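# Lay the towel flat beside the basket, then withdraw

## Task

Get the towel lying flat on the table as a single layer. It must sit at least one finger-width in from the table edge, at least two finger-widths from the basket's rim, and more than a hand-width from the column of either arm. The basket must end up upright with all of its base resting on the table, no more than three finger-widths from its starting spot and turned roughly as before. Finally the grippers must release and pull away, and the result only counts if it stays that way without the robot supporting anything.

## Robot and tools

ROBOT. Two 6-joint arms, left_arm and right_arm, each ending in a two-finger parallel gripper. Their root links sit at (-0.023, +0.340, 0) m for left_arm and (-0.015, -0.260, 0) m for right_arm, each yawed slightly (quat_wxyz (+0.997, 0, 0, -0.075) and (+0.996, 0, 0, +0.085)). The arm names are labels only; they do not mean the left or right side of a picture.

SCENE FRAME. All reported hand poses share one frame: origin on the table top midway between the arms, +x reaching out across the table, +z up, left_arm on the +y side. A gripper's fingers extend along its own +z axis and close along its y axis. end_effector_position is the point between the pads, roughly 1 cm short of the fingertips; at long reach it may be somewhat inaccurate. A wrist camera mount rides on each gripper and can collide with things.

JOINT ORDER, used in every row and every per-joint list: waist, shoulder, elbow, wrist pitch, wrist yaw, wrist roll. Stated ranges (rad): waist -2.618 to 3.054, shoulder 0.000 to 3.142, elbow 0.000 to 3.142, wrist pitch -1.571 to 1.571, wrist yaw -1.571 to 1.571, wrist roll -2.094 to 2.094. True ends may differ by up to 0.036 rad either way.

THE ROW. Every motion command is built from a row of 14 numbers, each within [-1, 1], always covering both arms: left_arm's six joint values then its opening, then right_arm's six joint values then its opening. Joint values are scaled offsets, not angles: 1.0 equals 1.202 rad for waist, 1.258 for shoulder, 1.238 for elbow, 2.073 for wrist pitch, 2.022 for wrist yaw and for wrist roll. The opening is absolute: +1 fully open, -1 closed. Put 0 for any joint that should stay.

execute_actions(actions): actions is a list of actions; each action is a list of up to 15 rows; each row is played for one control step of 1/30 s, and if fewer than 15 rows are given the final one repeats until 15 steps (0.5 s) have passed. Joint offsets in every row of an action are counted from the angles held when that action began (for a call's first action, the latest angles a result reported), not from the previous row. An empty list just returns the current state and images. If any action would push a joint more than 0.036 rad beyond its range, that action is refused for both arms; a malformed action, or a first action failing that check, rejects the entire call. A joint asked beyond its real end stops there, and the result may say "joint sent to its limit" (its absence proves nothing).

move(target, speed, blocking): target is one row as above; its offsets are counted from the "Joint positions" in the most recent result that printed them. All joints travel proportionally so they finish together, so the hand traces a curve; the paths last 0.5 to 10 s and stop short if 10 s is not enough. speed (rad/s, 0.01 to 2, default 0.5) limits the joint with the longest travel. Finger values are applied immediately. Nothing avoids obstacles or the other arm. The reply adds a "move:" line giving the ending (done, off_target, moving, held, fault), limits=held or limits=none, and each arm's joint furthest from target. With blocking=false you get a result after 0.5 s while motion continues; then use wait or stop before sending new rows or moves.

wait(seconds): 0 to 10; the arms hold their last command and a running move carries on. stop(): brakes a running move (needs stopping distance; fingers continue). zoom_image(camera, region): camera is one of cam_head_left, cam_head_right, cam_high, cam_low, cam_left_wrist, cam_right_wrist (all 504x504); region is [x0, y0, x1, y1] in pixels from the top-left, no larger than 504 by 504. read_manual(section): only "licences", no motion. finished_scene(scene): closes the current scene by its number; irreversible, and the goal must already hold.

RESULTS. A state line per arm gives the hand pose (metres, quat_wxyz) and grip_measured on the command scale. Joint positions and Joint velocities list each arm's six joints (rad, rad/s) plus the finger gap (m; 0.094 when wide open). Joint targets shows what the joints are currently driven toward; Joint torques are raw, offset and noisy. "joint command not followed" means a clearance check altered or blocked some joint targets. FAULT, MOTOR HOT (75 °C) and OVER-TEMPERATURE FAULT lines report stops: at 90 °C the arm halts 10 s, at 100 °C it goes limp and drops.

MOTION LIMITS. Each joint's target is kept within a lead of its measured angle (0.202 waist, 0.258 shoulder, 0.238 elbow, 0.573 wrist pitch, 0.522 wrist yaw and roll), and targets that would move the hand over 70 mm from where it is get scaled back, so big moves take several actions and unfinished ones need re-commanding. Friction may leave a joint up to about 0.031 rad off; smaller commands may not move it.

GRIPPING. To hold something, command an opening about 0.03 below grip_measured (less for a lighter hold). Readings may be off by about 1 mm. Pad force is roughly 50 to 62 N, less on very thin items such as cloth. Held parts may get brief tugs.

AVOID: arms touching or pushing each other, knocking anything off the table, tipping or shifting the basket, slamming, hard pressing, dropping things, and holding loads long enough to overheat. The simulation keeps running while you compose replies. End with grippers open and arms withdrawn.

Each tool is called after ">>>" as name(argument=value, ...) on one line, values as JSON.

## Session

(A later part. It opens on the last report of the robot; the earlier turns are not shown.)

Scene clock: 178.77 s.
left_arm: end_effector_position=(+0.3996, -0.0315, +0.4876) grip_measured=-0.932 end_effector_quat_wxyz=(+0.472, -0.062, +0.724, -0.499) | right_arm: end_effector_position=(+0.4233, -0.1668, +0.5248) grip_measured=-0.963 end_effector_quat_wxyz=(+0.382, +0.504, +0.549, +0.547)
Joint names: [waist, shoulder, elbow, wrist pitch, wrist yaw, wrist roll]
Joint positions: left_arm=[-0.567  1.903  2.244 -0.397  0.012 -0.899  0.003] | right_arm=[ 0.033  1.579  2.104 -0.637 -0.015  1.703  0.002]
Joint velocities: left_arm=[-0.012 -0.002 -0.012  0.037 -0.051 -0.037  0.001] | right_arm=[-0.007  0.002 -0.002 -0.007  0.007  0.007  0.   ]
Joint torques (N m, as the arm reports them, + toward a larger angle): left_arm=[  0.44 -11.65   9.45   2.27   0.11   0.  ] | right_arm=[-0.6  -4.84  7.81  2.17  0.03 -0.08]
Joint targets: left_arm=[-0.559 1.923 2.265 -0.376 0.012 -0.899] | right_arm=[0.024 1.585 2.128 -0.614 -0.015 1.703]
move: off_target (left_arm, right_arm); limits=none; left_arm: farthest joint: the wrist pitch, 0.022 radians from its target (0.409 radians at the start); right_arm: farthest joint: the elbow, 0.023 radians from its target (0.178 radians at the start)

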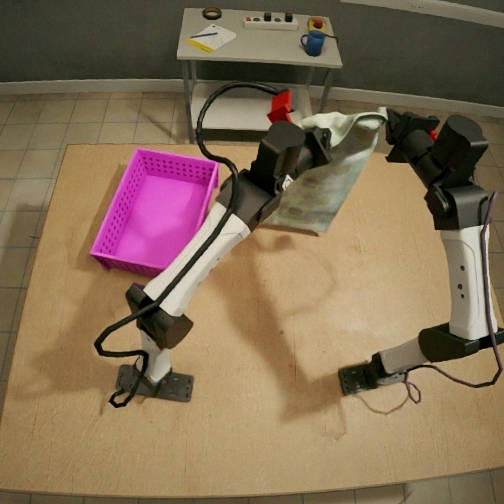

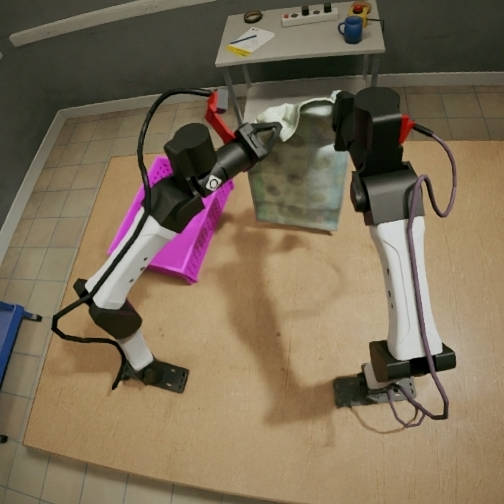

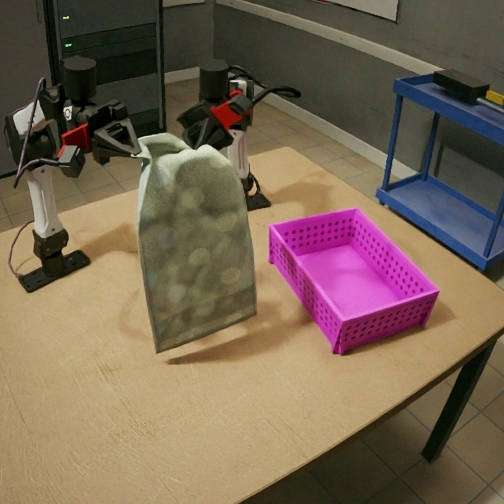

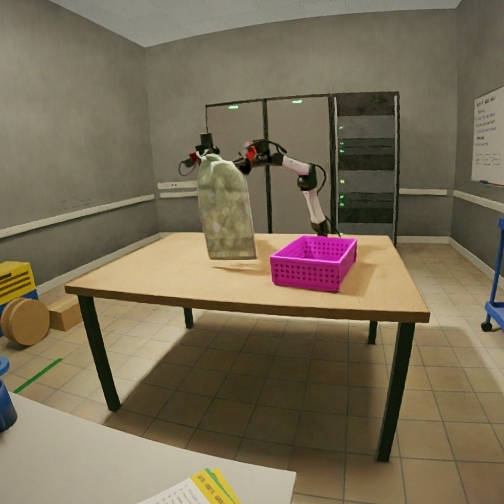

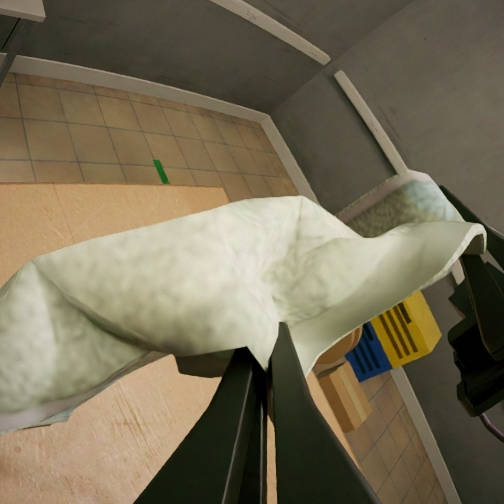

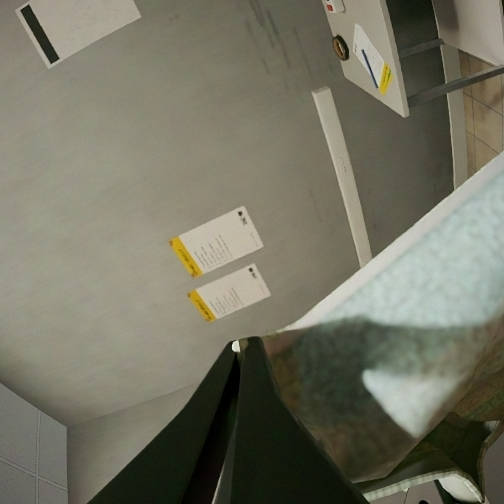

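>>> move(target=[-0.109, -0.156, -0.170, -0.165, 0, 0, -1, 0.058, -0.253, -0.234, -0.157, 0, 0, -1], speed=0.35)

Scene clock: 181.47 s.
left_arm: end_effector_position=(+0.3088, -0.0335, +0.4200) grip_measured=-0.932 end_effector_quat_wxyz=(+0.358, -0.021, +0.828, -0.431) | right_arm: end_effector_position=(+0.3170, -0.1677, +0.4523) grip_measured=-0.963 end_effector_quat_wxyz=(+0.302, +0.546, +0.628, +0.465)
Joint names: [waist, shoulder, elbow, wrist pitch, wrist yaw, wrist roll]
Joint positions: left_arm=[-0.689  1.722  2.057 -0.717  0.012 -0.899  0.003] | right_arm=[ 0.093  1.273  1.834 -0.956 -0.015  1.703  0.002]
Joint velocities: left_arm=[ 0.012 -0.007 -0.012  0.007  0.007 -0.022 -0.   ] | right_arm=[-0.012 -0.017  0.012 -0.022  0.037 -0.037 -0.001]
Joint torques (N m, as the arm reports them, + toward a larger angle): left_arm=[ -0.85 -12.51   5.83   1.86   0.08   0.02] | right_arm=[ 1.01 -3.23  4.43  1.86  0.04 -0.07]
Joint targets: left_arm=[-0.697 1.707 2.033 -0.739 0.012 -0.899] | right_arm=[0.103 1.261 1.815 -0.962 -0.015 1.703]
move: off_target (left_arm); limits=none; left_arm: farthest joint: the elbow, 0.023 radians from its target (0.210 radians at the start); right_arm: farthest joint: the elbow, 0.019 radians from its target (0.290 radians at the start)

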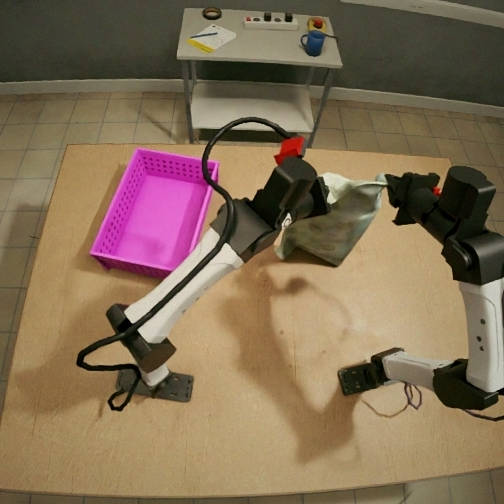

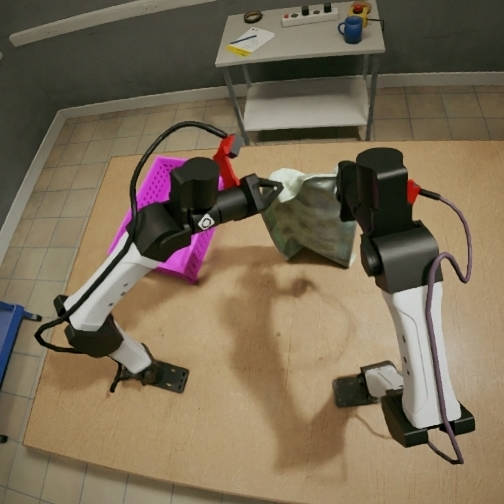

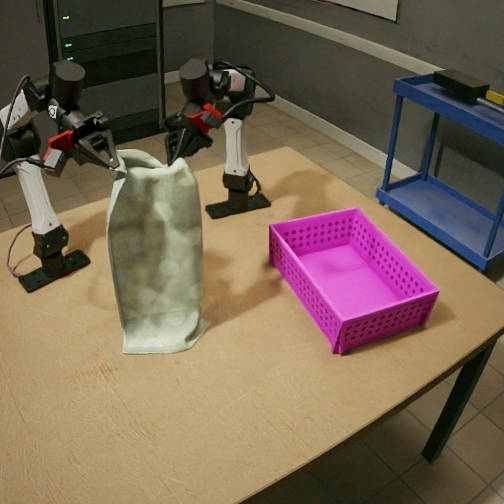

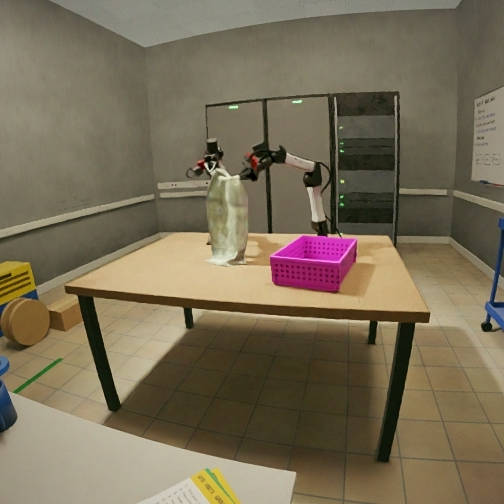

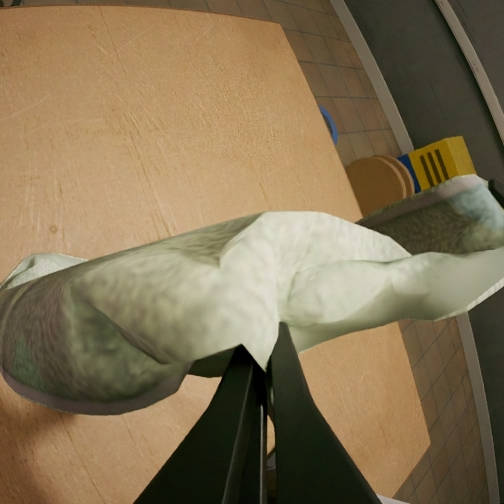

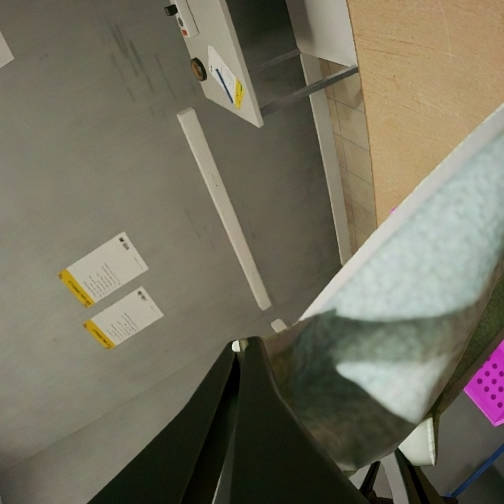

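>>> zoom_image(camera="cam_high", region=[90, 240, 250, 370])

Region (90, 240, 250, 370) of cam_high's 504x504 image, scaled by 3.150, with more detail than that image has; it fills the top 410 rows of this view, and the rest is white.

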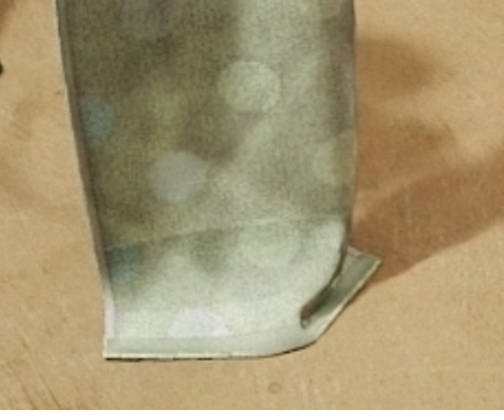

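>>> move(target=[0.118, 0.165, 0.069, 0.1085, 0, 0, -1, -0.057, 0.224, 0.100, 0.091, 0, 0, -1], speed=0.2)

Scene clock: 185.43 s.
left_arm: end_effector_position=(+0.4086, -0.0316, +0.4014) grip_measured=-0.932 end_effector_quat_wxyz=(+0.410, -0.073, +0.800, -0.431) | right_arm: end_effector_position=(+0.4188, -0.1672, +0.4298) grip_measured=-0.963 end_effector_quat_wxyz=(+0.315, +0.565, +0.613, +0.454)
Joint names: [waist, shoulder, elbow, wrist pitch, wrist yaw, wrist roll]
Joint positions: left_arm=[-0.556  1.909  2.122 -0.509  0.012 -0.899  0.003] | right_arm=[ 0.035  1.547  1.935 -0.789 -0.015  1.703  0.002]
Joint velocities: left_arm=[ 0.012 -0.002  0.007  0.007 -0.022  0.051  0.   ] | right_arm=[-0.002  0.007 -0.017  0.051 -0.007 -0.022 -0.001]
Joint torques (N m, as the arm reports them, + toward a larger angle): left_arm=[  0.45 -12.02   9.88   2.23   0.1    0.01] | right_arm=[-0.66 -4.89  8.16  2.09  0.05 -0.07]
Joint targets: left_arm=[-0.547 1.929 2.142 -0.492 0.012 -0.899] | right_arm=[0.024 1.555 1.958 -0.768 -0.015 1.703]
move: off_target (left_arm, right_arm); limits=none; left_arm: farthest joint: the shoulder, 0.021 radians from its target (0.208 radians at the start); right_arm: farthest joint: the elbow, 0.023 radians from its target (0.124 radians at the start)

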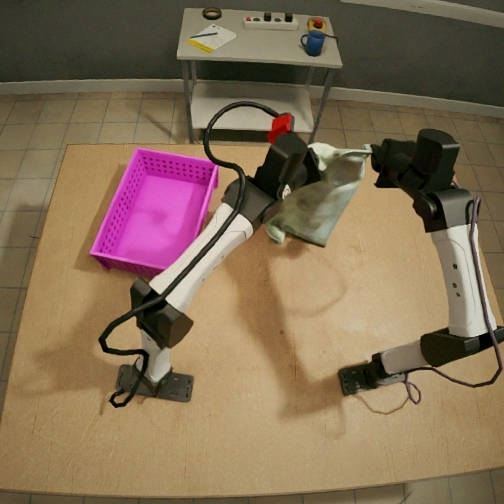

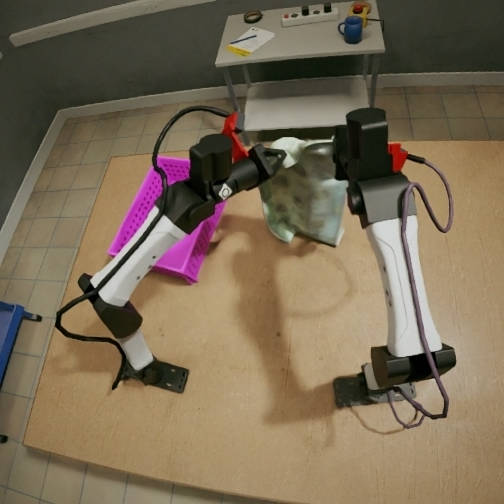

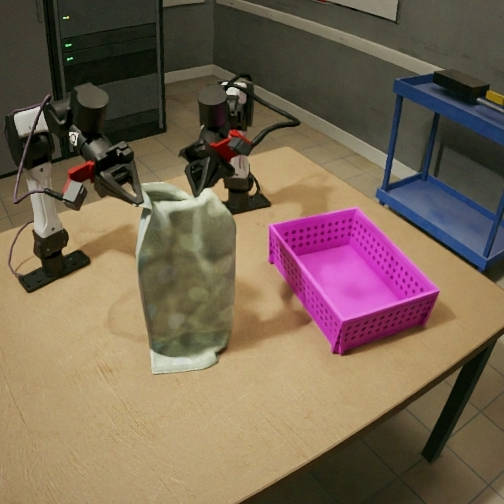

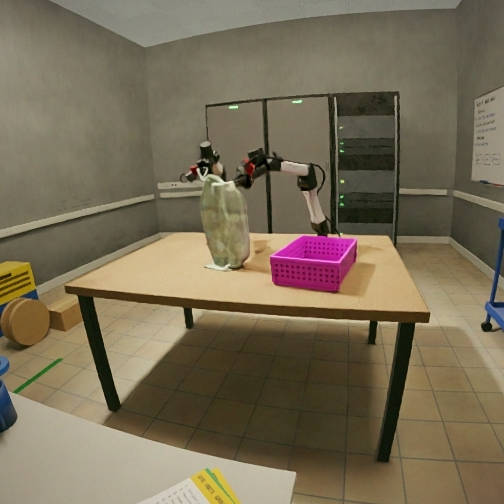

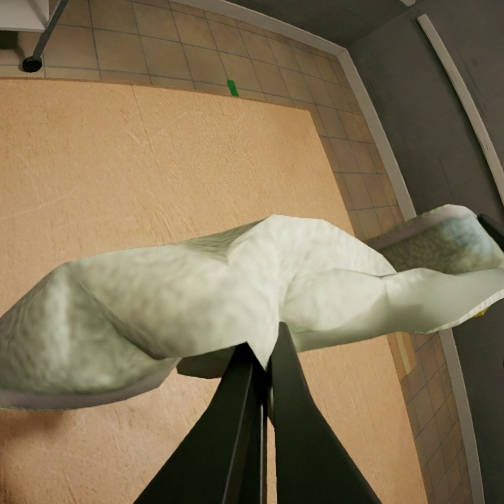

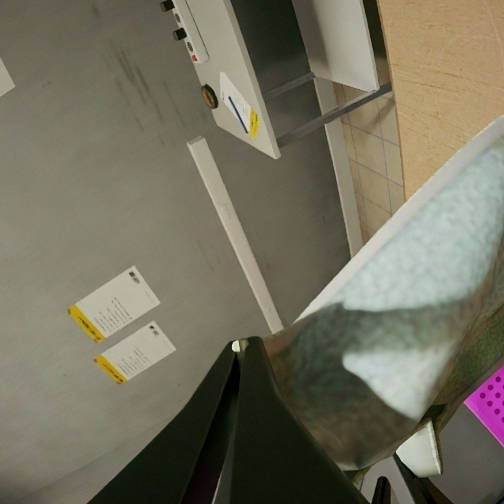

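>>> move(target=[-0.114, 0.01, 0, -0.320, 0, 0, -1, 0.093, -0.209, -0.379, -0.149, 0, 0, -1], speed=0.3)

Scene clock: 190.13 s.
left_arm: end_effector_position=(+0.2978, -0.0177, +0.2753) grip_measured=-0.932 end_effector_quat_wxyz=(+0.198, -0.028, +0.949, -0.242) | right_arm: end_effector_position=(+0.2997, -0.1576, +0.2778) grip_measured=-0.963 end_effector_quat_wxyz=(+0.169, +0.606, +0.725, +0.279)
Joint names: [waist, shoulder, elbow, wrist pitch, wrist yaw, wrist roll]
Joint positions: left_arm=[-0.684  1.909  2.122 -1.148  0.012 -0.899  0.003] | right_arm=[ 0.136  1.301  1.483 -1.088 -0.015  1.703  0.002]
Joint velocities: left_arm=[-0.002  0.002 -0.017 -0.007  0.066 -0.037 -0.   ] | right_arm=[-0.012  0.017 -0.007  0.007  0.037  0.007  0.001]
Joint torques (N m, as the arm reports them, + toward a larger angle): left_arm=[ -0.94 -12.21   7.58   1.24   0.08   0.02] | right_arm=[ 0.99 -4.63  5.39  1.32  0.07 -0.04]
Joint targets: left_arm=[-0.693 1.921 2.122 -1.173 0.012 -0.899] | right_arm=[0.146 1.284 1.466 -1.098 -0.015 1.703]
move: off_target (left_arm); limits=none; left_arm: farthest joint: the wrist pitch, 0.024 radians from its target (0.663 radians at the start); right_arm: farthest joint: the shoulder, 0.017 radians from its target (0.263 radians at the start)

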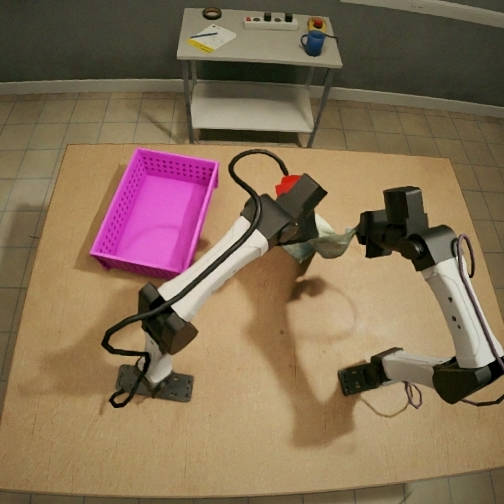

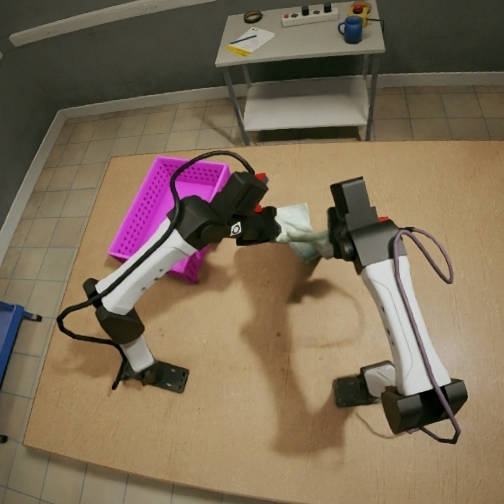

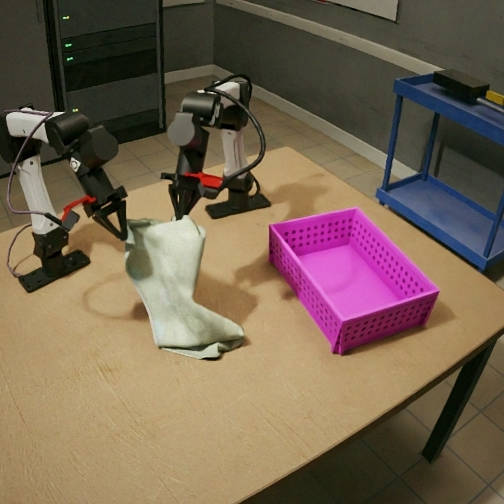

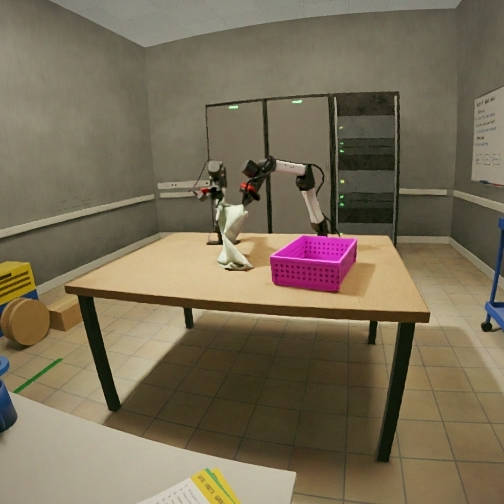

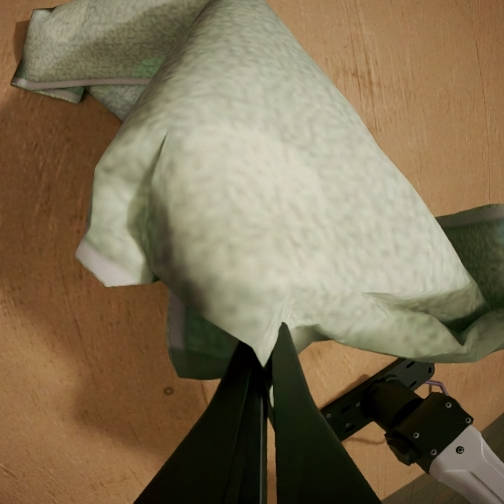

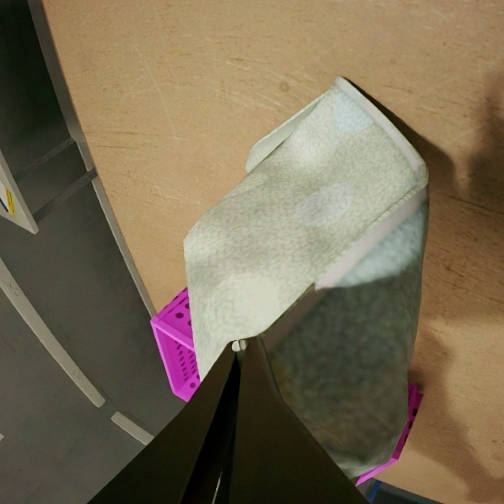

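>>> move(target=[0.277, 0.215, 0.138, 0.677, 0, 0.202, -1, -0.050, 0.493, 0.477, 0.637, 0, -0.03, -1], speed=0.5)

Scene clock: 197.43 s.
left_arm: end_effector_position=(+0.5280, +0.0290, +0.5069) grip_measured=-0.932 end_effector_quat_wxyz=(+0.716, +0.007, +0.573, -0.400) | right_arm: end_effector_position=(+0.5382, -0.1117, +0.5408) grip_measured=-0.963 end_effector_quat_wxyz=(+0.470, +0.364, +0.443, +0.671)
Joint names: [waist, shoulder, elbow, wrist pitch, wrist yaw, wrist roll]
Joint positions: left_arm=[-0.36   2.155  2.274  0.233  0.012 -0.501  0.003] | right_arm=[ 0.087  1.911  2.053  0.209 -0.015  1.653  0.002]
Joint velocities: left_arm=[ 0.002  0.007 -0.002 -0.007 -0.066 -0.051  0.   ] | right_arm=[ 0.002 -0.007 -0.017 -0.11   0.007  0.007 -0.001]
Joint torques (N m, as the arm reports them, + toward a larger angle): left_arm=[  0.41 -14.42   9.78   1.95   0.14   0.11] | right_arm=[-0.74 -8.37  8.64  1.98 -0.01 -0.21]
Joint targets: left_arm=[-0.351 2.179 2.293 0.256 0.012 -0.490] | right_arm=[0.076 1.921 2.073 0.232 -0.015 1.642]
move: off_target (left_arm, right_arm); limits=none; left_arm: farthest joint: the shoulder, 0.024 radians from its target (0.271 radians at the start); right_arm: farthest joint: the wrist pitch, 0.024 radians from its target (1.321 radians at the start)

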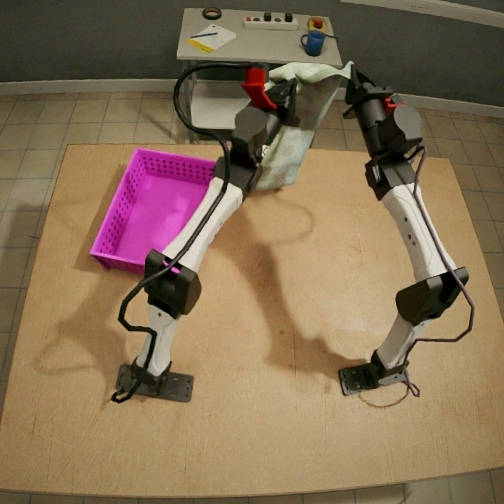

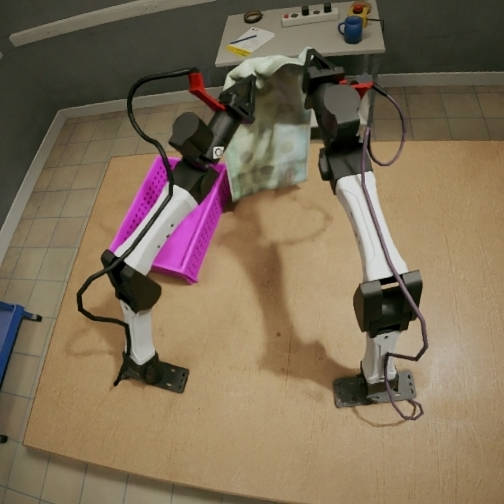

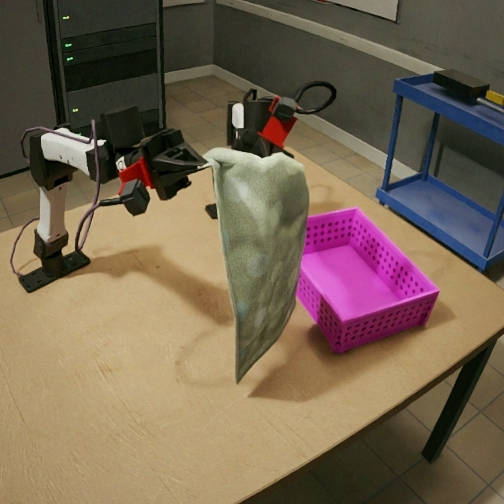

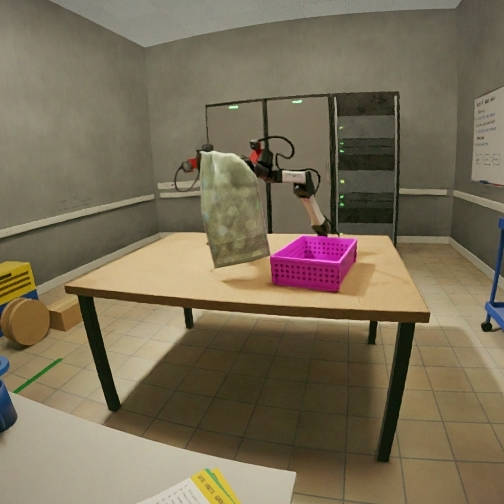

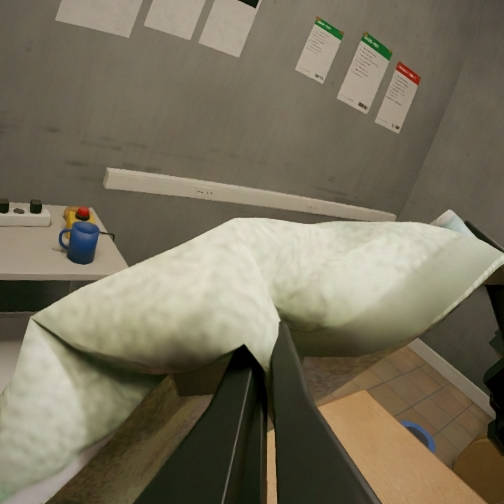

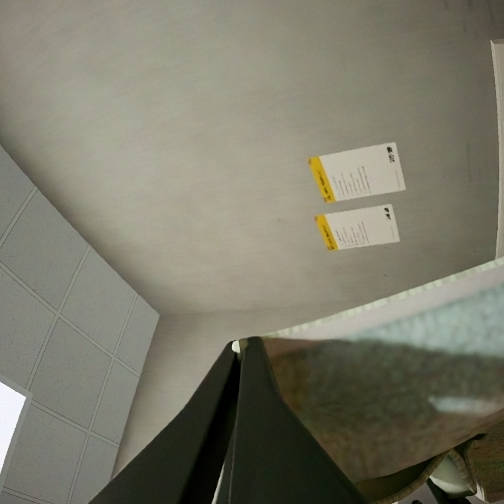

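>>> move(target=[-0.106, -0.201, -0.264, -0.148, 0, -0.129, -1, -0.033, -0.294, -0.237, -0.212, 0, 0, -1], speed=0.35)

Scene clock: 200.63 s.
left_arm: end_effector_position=(+0.4573, -0.0139, +0.4356) grip_measured=-0.932 end_effector_quat_wxyz=(+0.543, -0.038, +0.706, -0.454) | right_arm: end_effector_position=(+0.4584, -0.1476, +0.4896) grip_measured=-0.963 end_effector_quat_wxyz=(+0.412, +0.459, +0.539, +0.573)
Joint names: [waist, shoulder, elbow, wrist pitch, wrist yaw, wrist roll]
Joint positions: left_arm=[-0.481  1.916  1.971 -0.053  0.012 -0.751  0.003] | right_arm=[ 0.057  1.554  1.778 -0.228 -0.015  1.653  0.002]
Joint velocities: left_arm=[-0.002  0.007  0.002  0.022  0.007  0.022 -0.   ] | right_arm=[ 0.007 -0.007 -0.022 -0.007 -0.007 -0.037 -0.001]
Joint torques (N m, as the arm reports them, + toward a larger angle): left_arm=[ -0.66 -15.67   6.73   1.81   0.1   -0.11] | right_arm=[-0.64 -6.96  5.66  1.96  0.02 -0.08]
Joint targets: left_arm=[-0.487 1.902 1.947 -0.074 0.012 -0.762] | right_arm=[0.047 1.541 1.759 -0.231 -0.015 1.653]
move: off_target (left_arm); limits=none; left_arm: farthest joint: the elbow, 0.023 radians from its target (0.327 radians at the start); right_arm: farthest joint: the elbow, 0.019 radians from its target (0.293 radians at the start)

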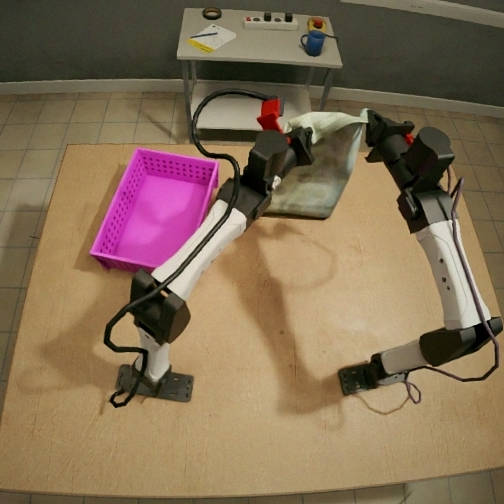

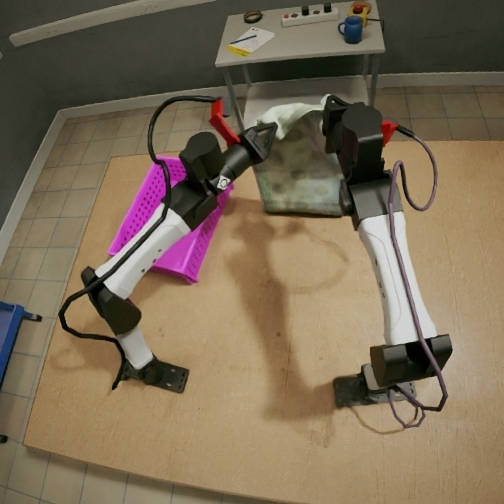

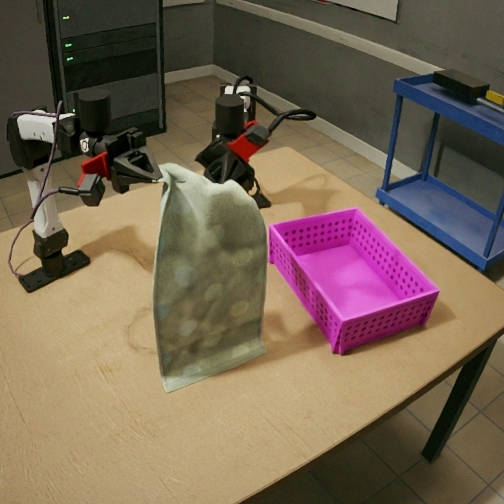

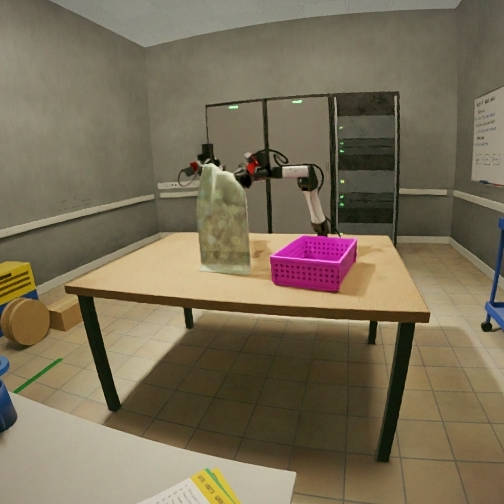

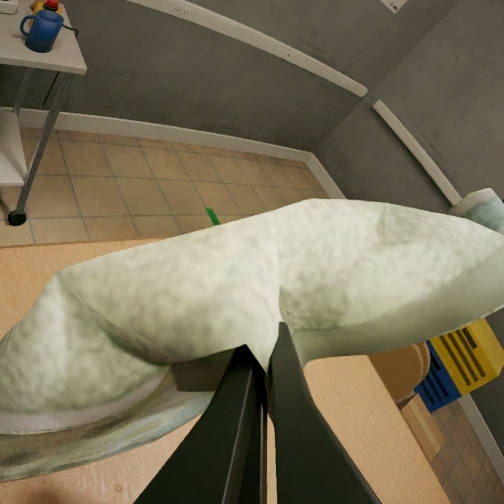

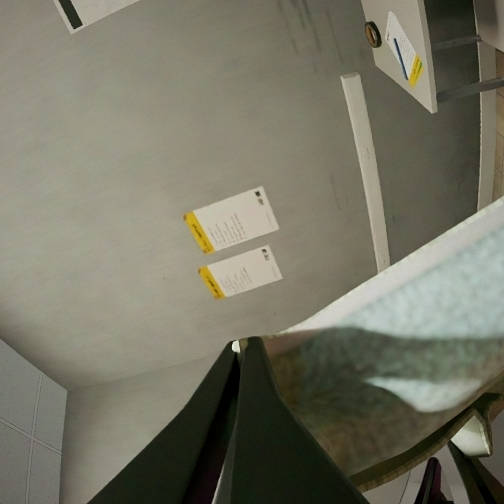

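>>> move(target=[-0.0795, -0.1995, -0.184, -0.2435, 0, 0, -1, 0.077, -0.226, -0.212, -0.207, 0, 0, -1], speed=0.3)

Scene clock: 204.27 s.
left_arm: end_effector_position=(+0.3590, +0.0030, +0.3500) grip_measured=-0.932 end_effector_quat_wxyz=(+0.391, -0.011, +0.847, -0.360) | right_arm: end_effector_position=(+0.3598, -0.1369, +0.3888) grip_measured=-0.963 end_effector_quat_wxyz=(+0.301, +0.516, +0.655, +0.462)
Joint names: [waist, shoulder, elbow, wrist pitch, wrist yaw, wrist roll]
Joint positions: left_arm=[-0.568  1.68   1.767 -0.536  0.012 -0.752  0.003] | right_arm=[ 0.14   1.286  1.533 -0.649 -0.015  1.653  0.002]
Joint velocities: left_arm=[-0.002 -0.017 -0.007  0.037  0.007 -0.037  0.   ] | right_arm=[ 0.007 -0.012 -0.002 -0.022 -0.022  0.007  0.   ]
Joint torques (N m, as the arm reports them, + toward a larger angle): left_arm=[ -0.8  -12.97   6.55   1.79   0.13   0.01] | right_arm=[ 0.94 -4.74  5.66  1.83  0.04 -0.07]
Joint targets: left_arm=[-0.576 1.665 1.743 -0.558 0.012 -0.751] | right_arm=[0.150 1.270 1.516 -0.657 -0.015 1.653]
move: off_target (left_arm); limits=none; left_arm: farthest joint: the elbow, 0.024 radians from its target (0.227 radians at the start); right_arm: farthest joint: the elbow, 0.018 radians from its target (0.263 radians at the start)

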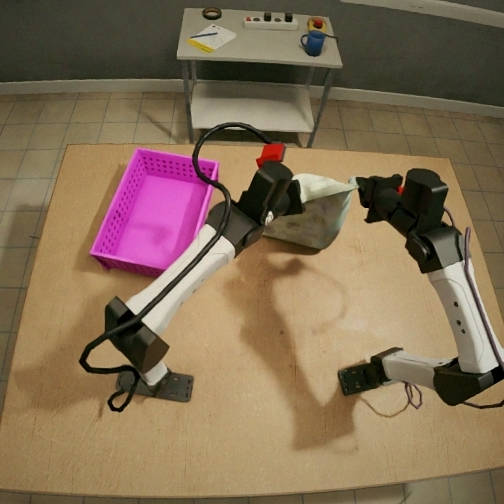

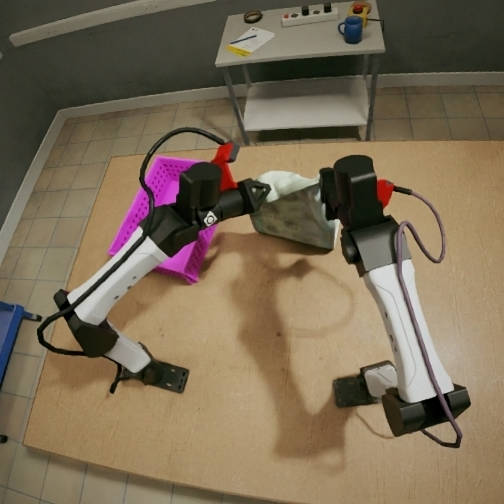

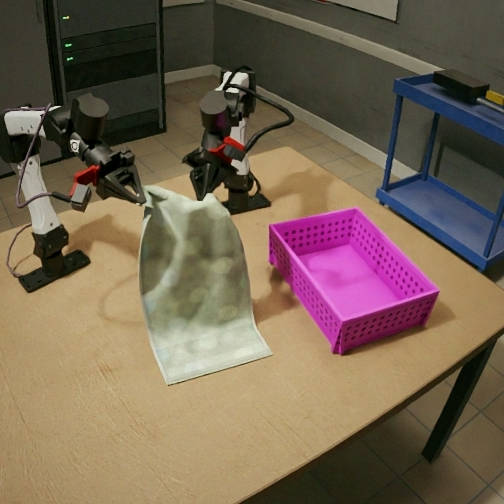

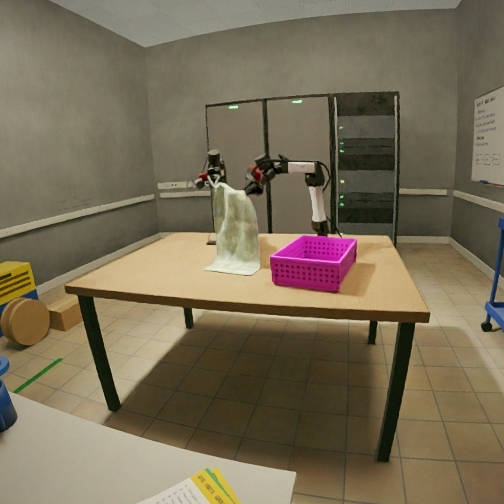

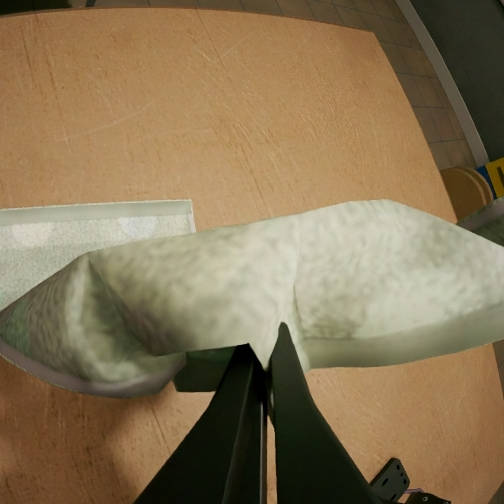

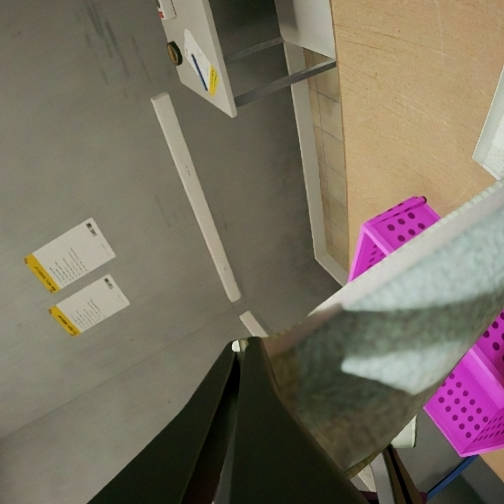

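>>> move(target=[-0.1285, -0.030, -0.107, -0.235, 0, -0.063, -1, 0.169, -0.182, -0.261, -0.200, 0, 0.152, -1], speed=0.3)

Scene clock: 207.70 s.
left_arm: end_effector_position=(+0.2495, +0.0165, +0.2300) grip_measured=-0.932 end_effector_quat_wxyz=(+0.180, +0.000, +0.959, -0.221) | right_arm: end_effector_position=(+0.2291, -0.1221, +0.2497) grip_measured=-0.963 end_effector_quat_wxyz=(+0.104, +0.623, +0.709, +0.313)
Joint names: [waist, shoulder, elbow, wrist pitch, wrist yaw, wrist roll]
Joint positions: left_arm=[-0.715  1.66   1.658 -0.992  0.012 -0.868  0.003] | right_arm=[ 0.334  1.074  1.226 -1.049 -0.015  1.952  0.002]
Joint velocities: left_arm=[-0.007 -0.002 -0.012 -0.037  0.037 -0.022  0.002] | right_arm=[-0.002 -0.012 -0.007 -0.022  0.007 -0.037  0.   ]
Joint torques (N m, as the arm reports them, + toward a larger angle): left_arm=[ -0.79 -12.37   6.11   1.09   0.09  -0.07] | right_arm=[ 0.92 -2.9   5.52  1.28  0.07  0.05]
Joint targets: left_arm=[-0.722 1.643 1.634 -1.023 0.012 -0.879] | right_arm=[0.344 1.057 1.210 -1.064 -0.015 1.960]
move: off_target (left_arm); limits=none; left_arm: farthest joint: the wrist pitch, 0.032 radians from its target (0.487 radians at the start); right_arm: farthest joint: the shoulder, 0.017 radians from its target (0.229 radians at the start)

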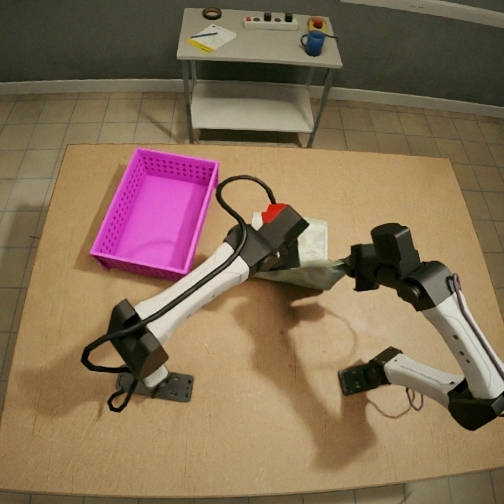

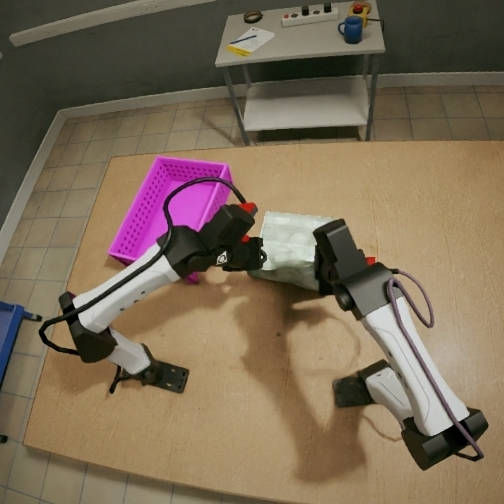

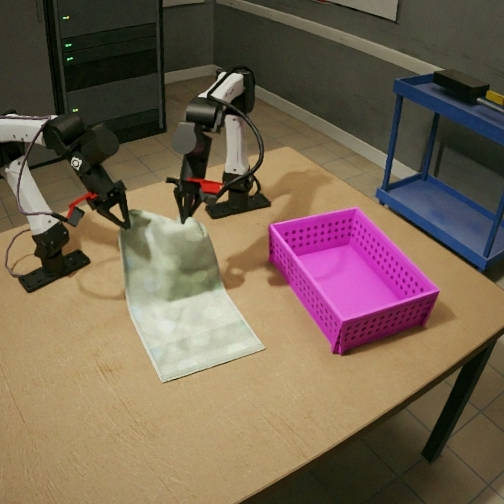

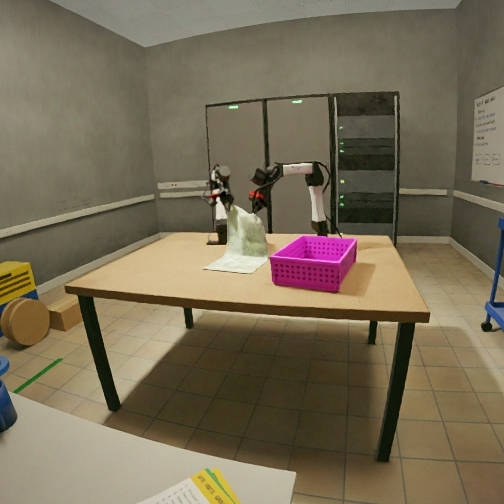

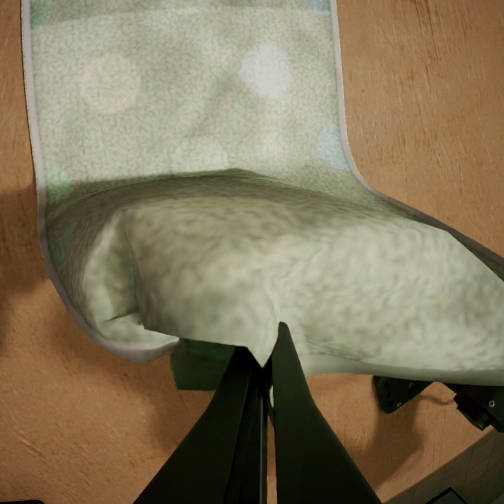

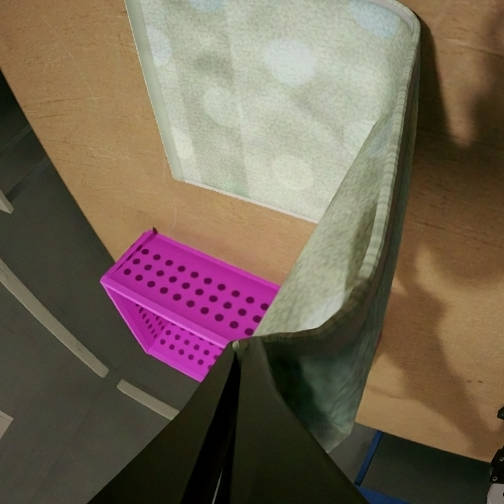

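>>> move(target=[-0.1245, 0.0525, -0.239, -0.033, 0, -0.070, -1, 0.229, -0.160, -0.381, 0.0415, 0, 0.0635, -1], speed=0.3)

Scene clock: 212.07 s.
left_arm: end_effector_position=(+0.1678, +0.0305, +0.1177) grip_measured=-0.932 end_effector_quat_wxyz=(+0.056, +0.006, +0.993, -0.103) | right_arm: end_effector_position=(+0.1398, -0.1059, +0.1308) grip_measured=-0.963 end_effector_quat_wxyz=(+0.028, +0.587, +0.773, +0.237)
Joint names: [waist, shoulder, elbow, wrist pitch, wrist yaw, wrist roll]
Joint positions: left_arm=[-0.86   1.702  1.388 -1.022  0.015 -0.999  0.003] | right_arm=[ 0.6    0.892  0.77  -0.967 -0.015  2.072  0.002]
Joint velocities: left_arm=[-0.007  0.002 -0.007 -0.051 -0.037 -0.066 -0.001] | right_arm=[-0.002 -0.002 -0.007 -0.037  0.022 -0.022 -0.   ]
Joint torques (N m, as the arm reports them, + toward a larger angle): left_arm=[-0.56 -8.68  5.48  0.4   0.03 -0.07] | right_arm=[ 0.92 -1.82  5.69  1.15  0.06  0.04]
Joint targets: left_arm=[-0.865 1.726 1.362 -1.060 0.012 -1.010] | right_arm=[0.609 0.873 0.755 -0.964 -0.015 2.080]
move: off_target (left_arm); limits=none; left_arm: farthest joint: the wrist pitch, 0.038 radians from its target (0.069 radians at the start); right_arm: farthest joint: the shoulder, 0.019 radians from its target (0.202 radians at the start)

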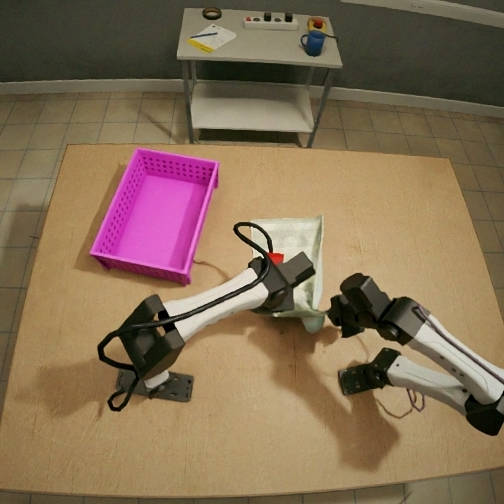

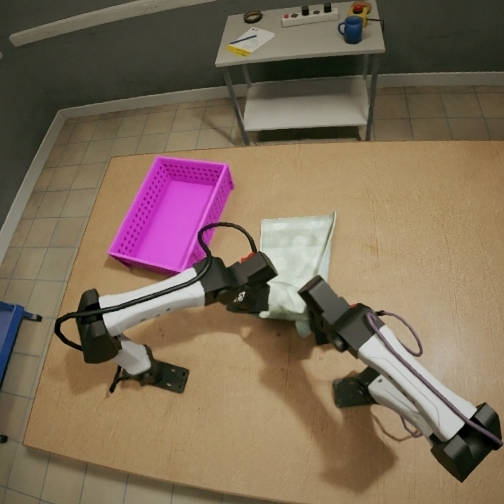

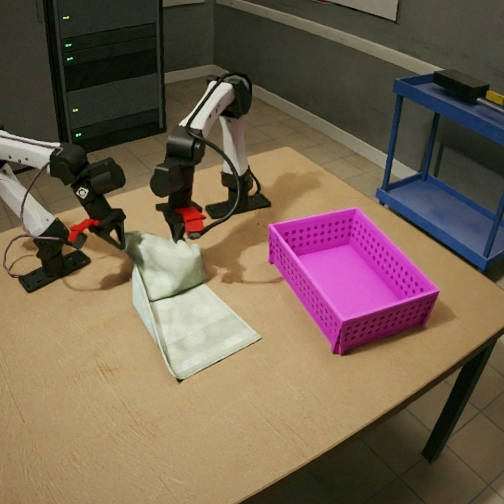

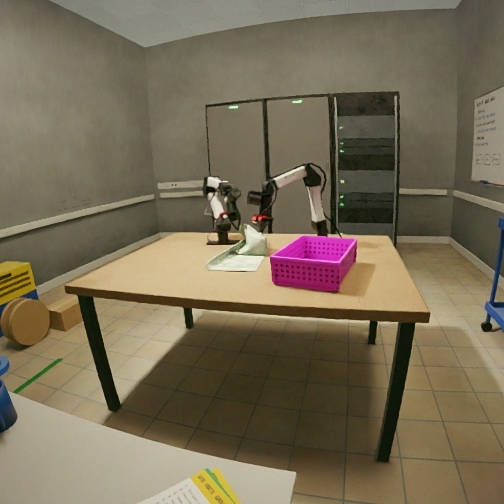

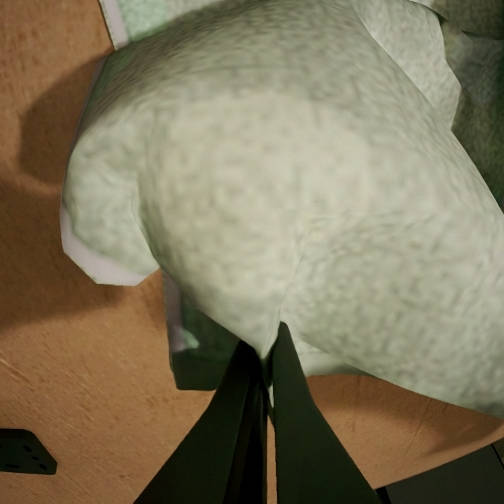

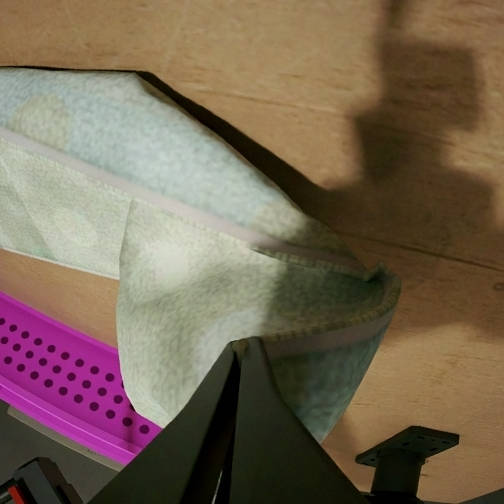

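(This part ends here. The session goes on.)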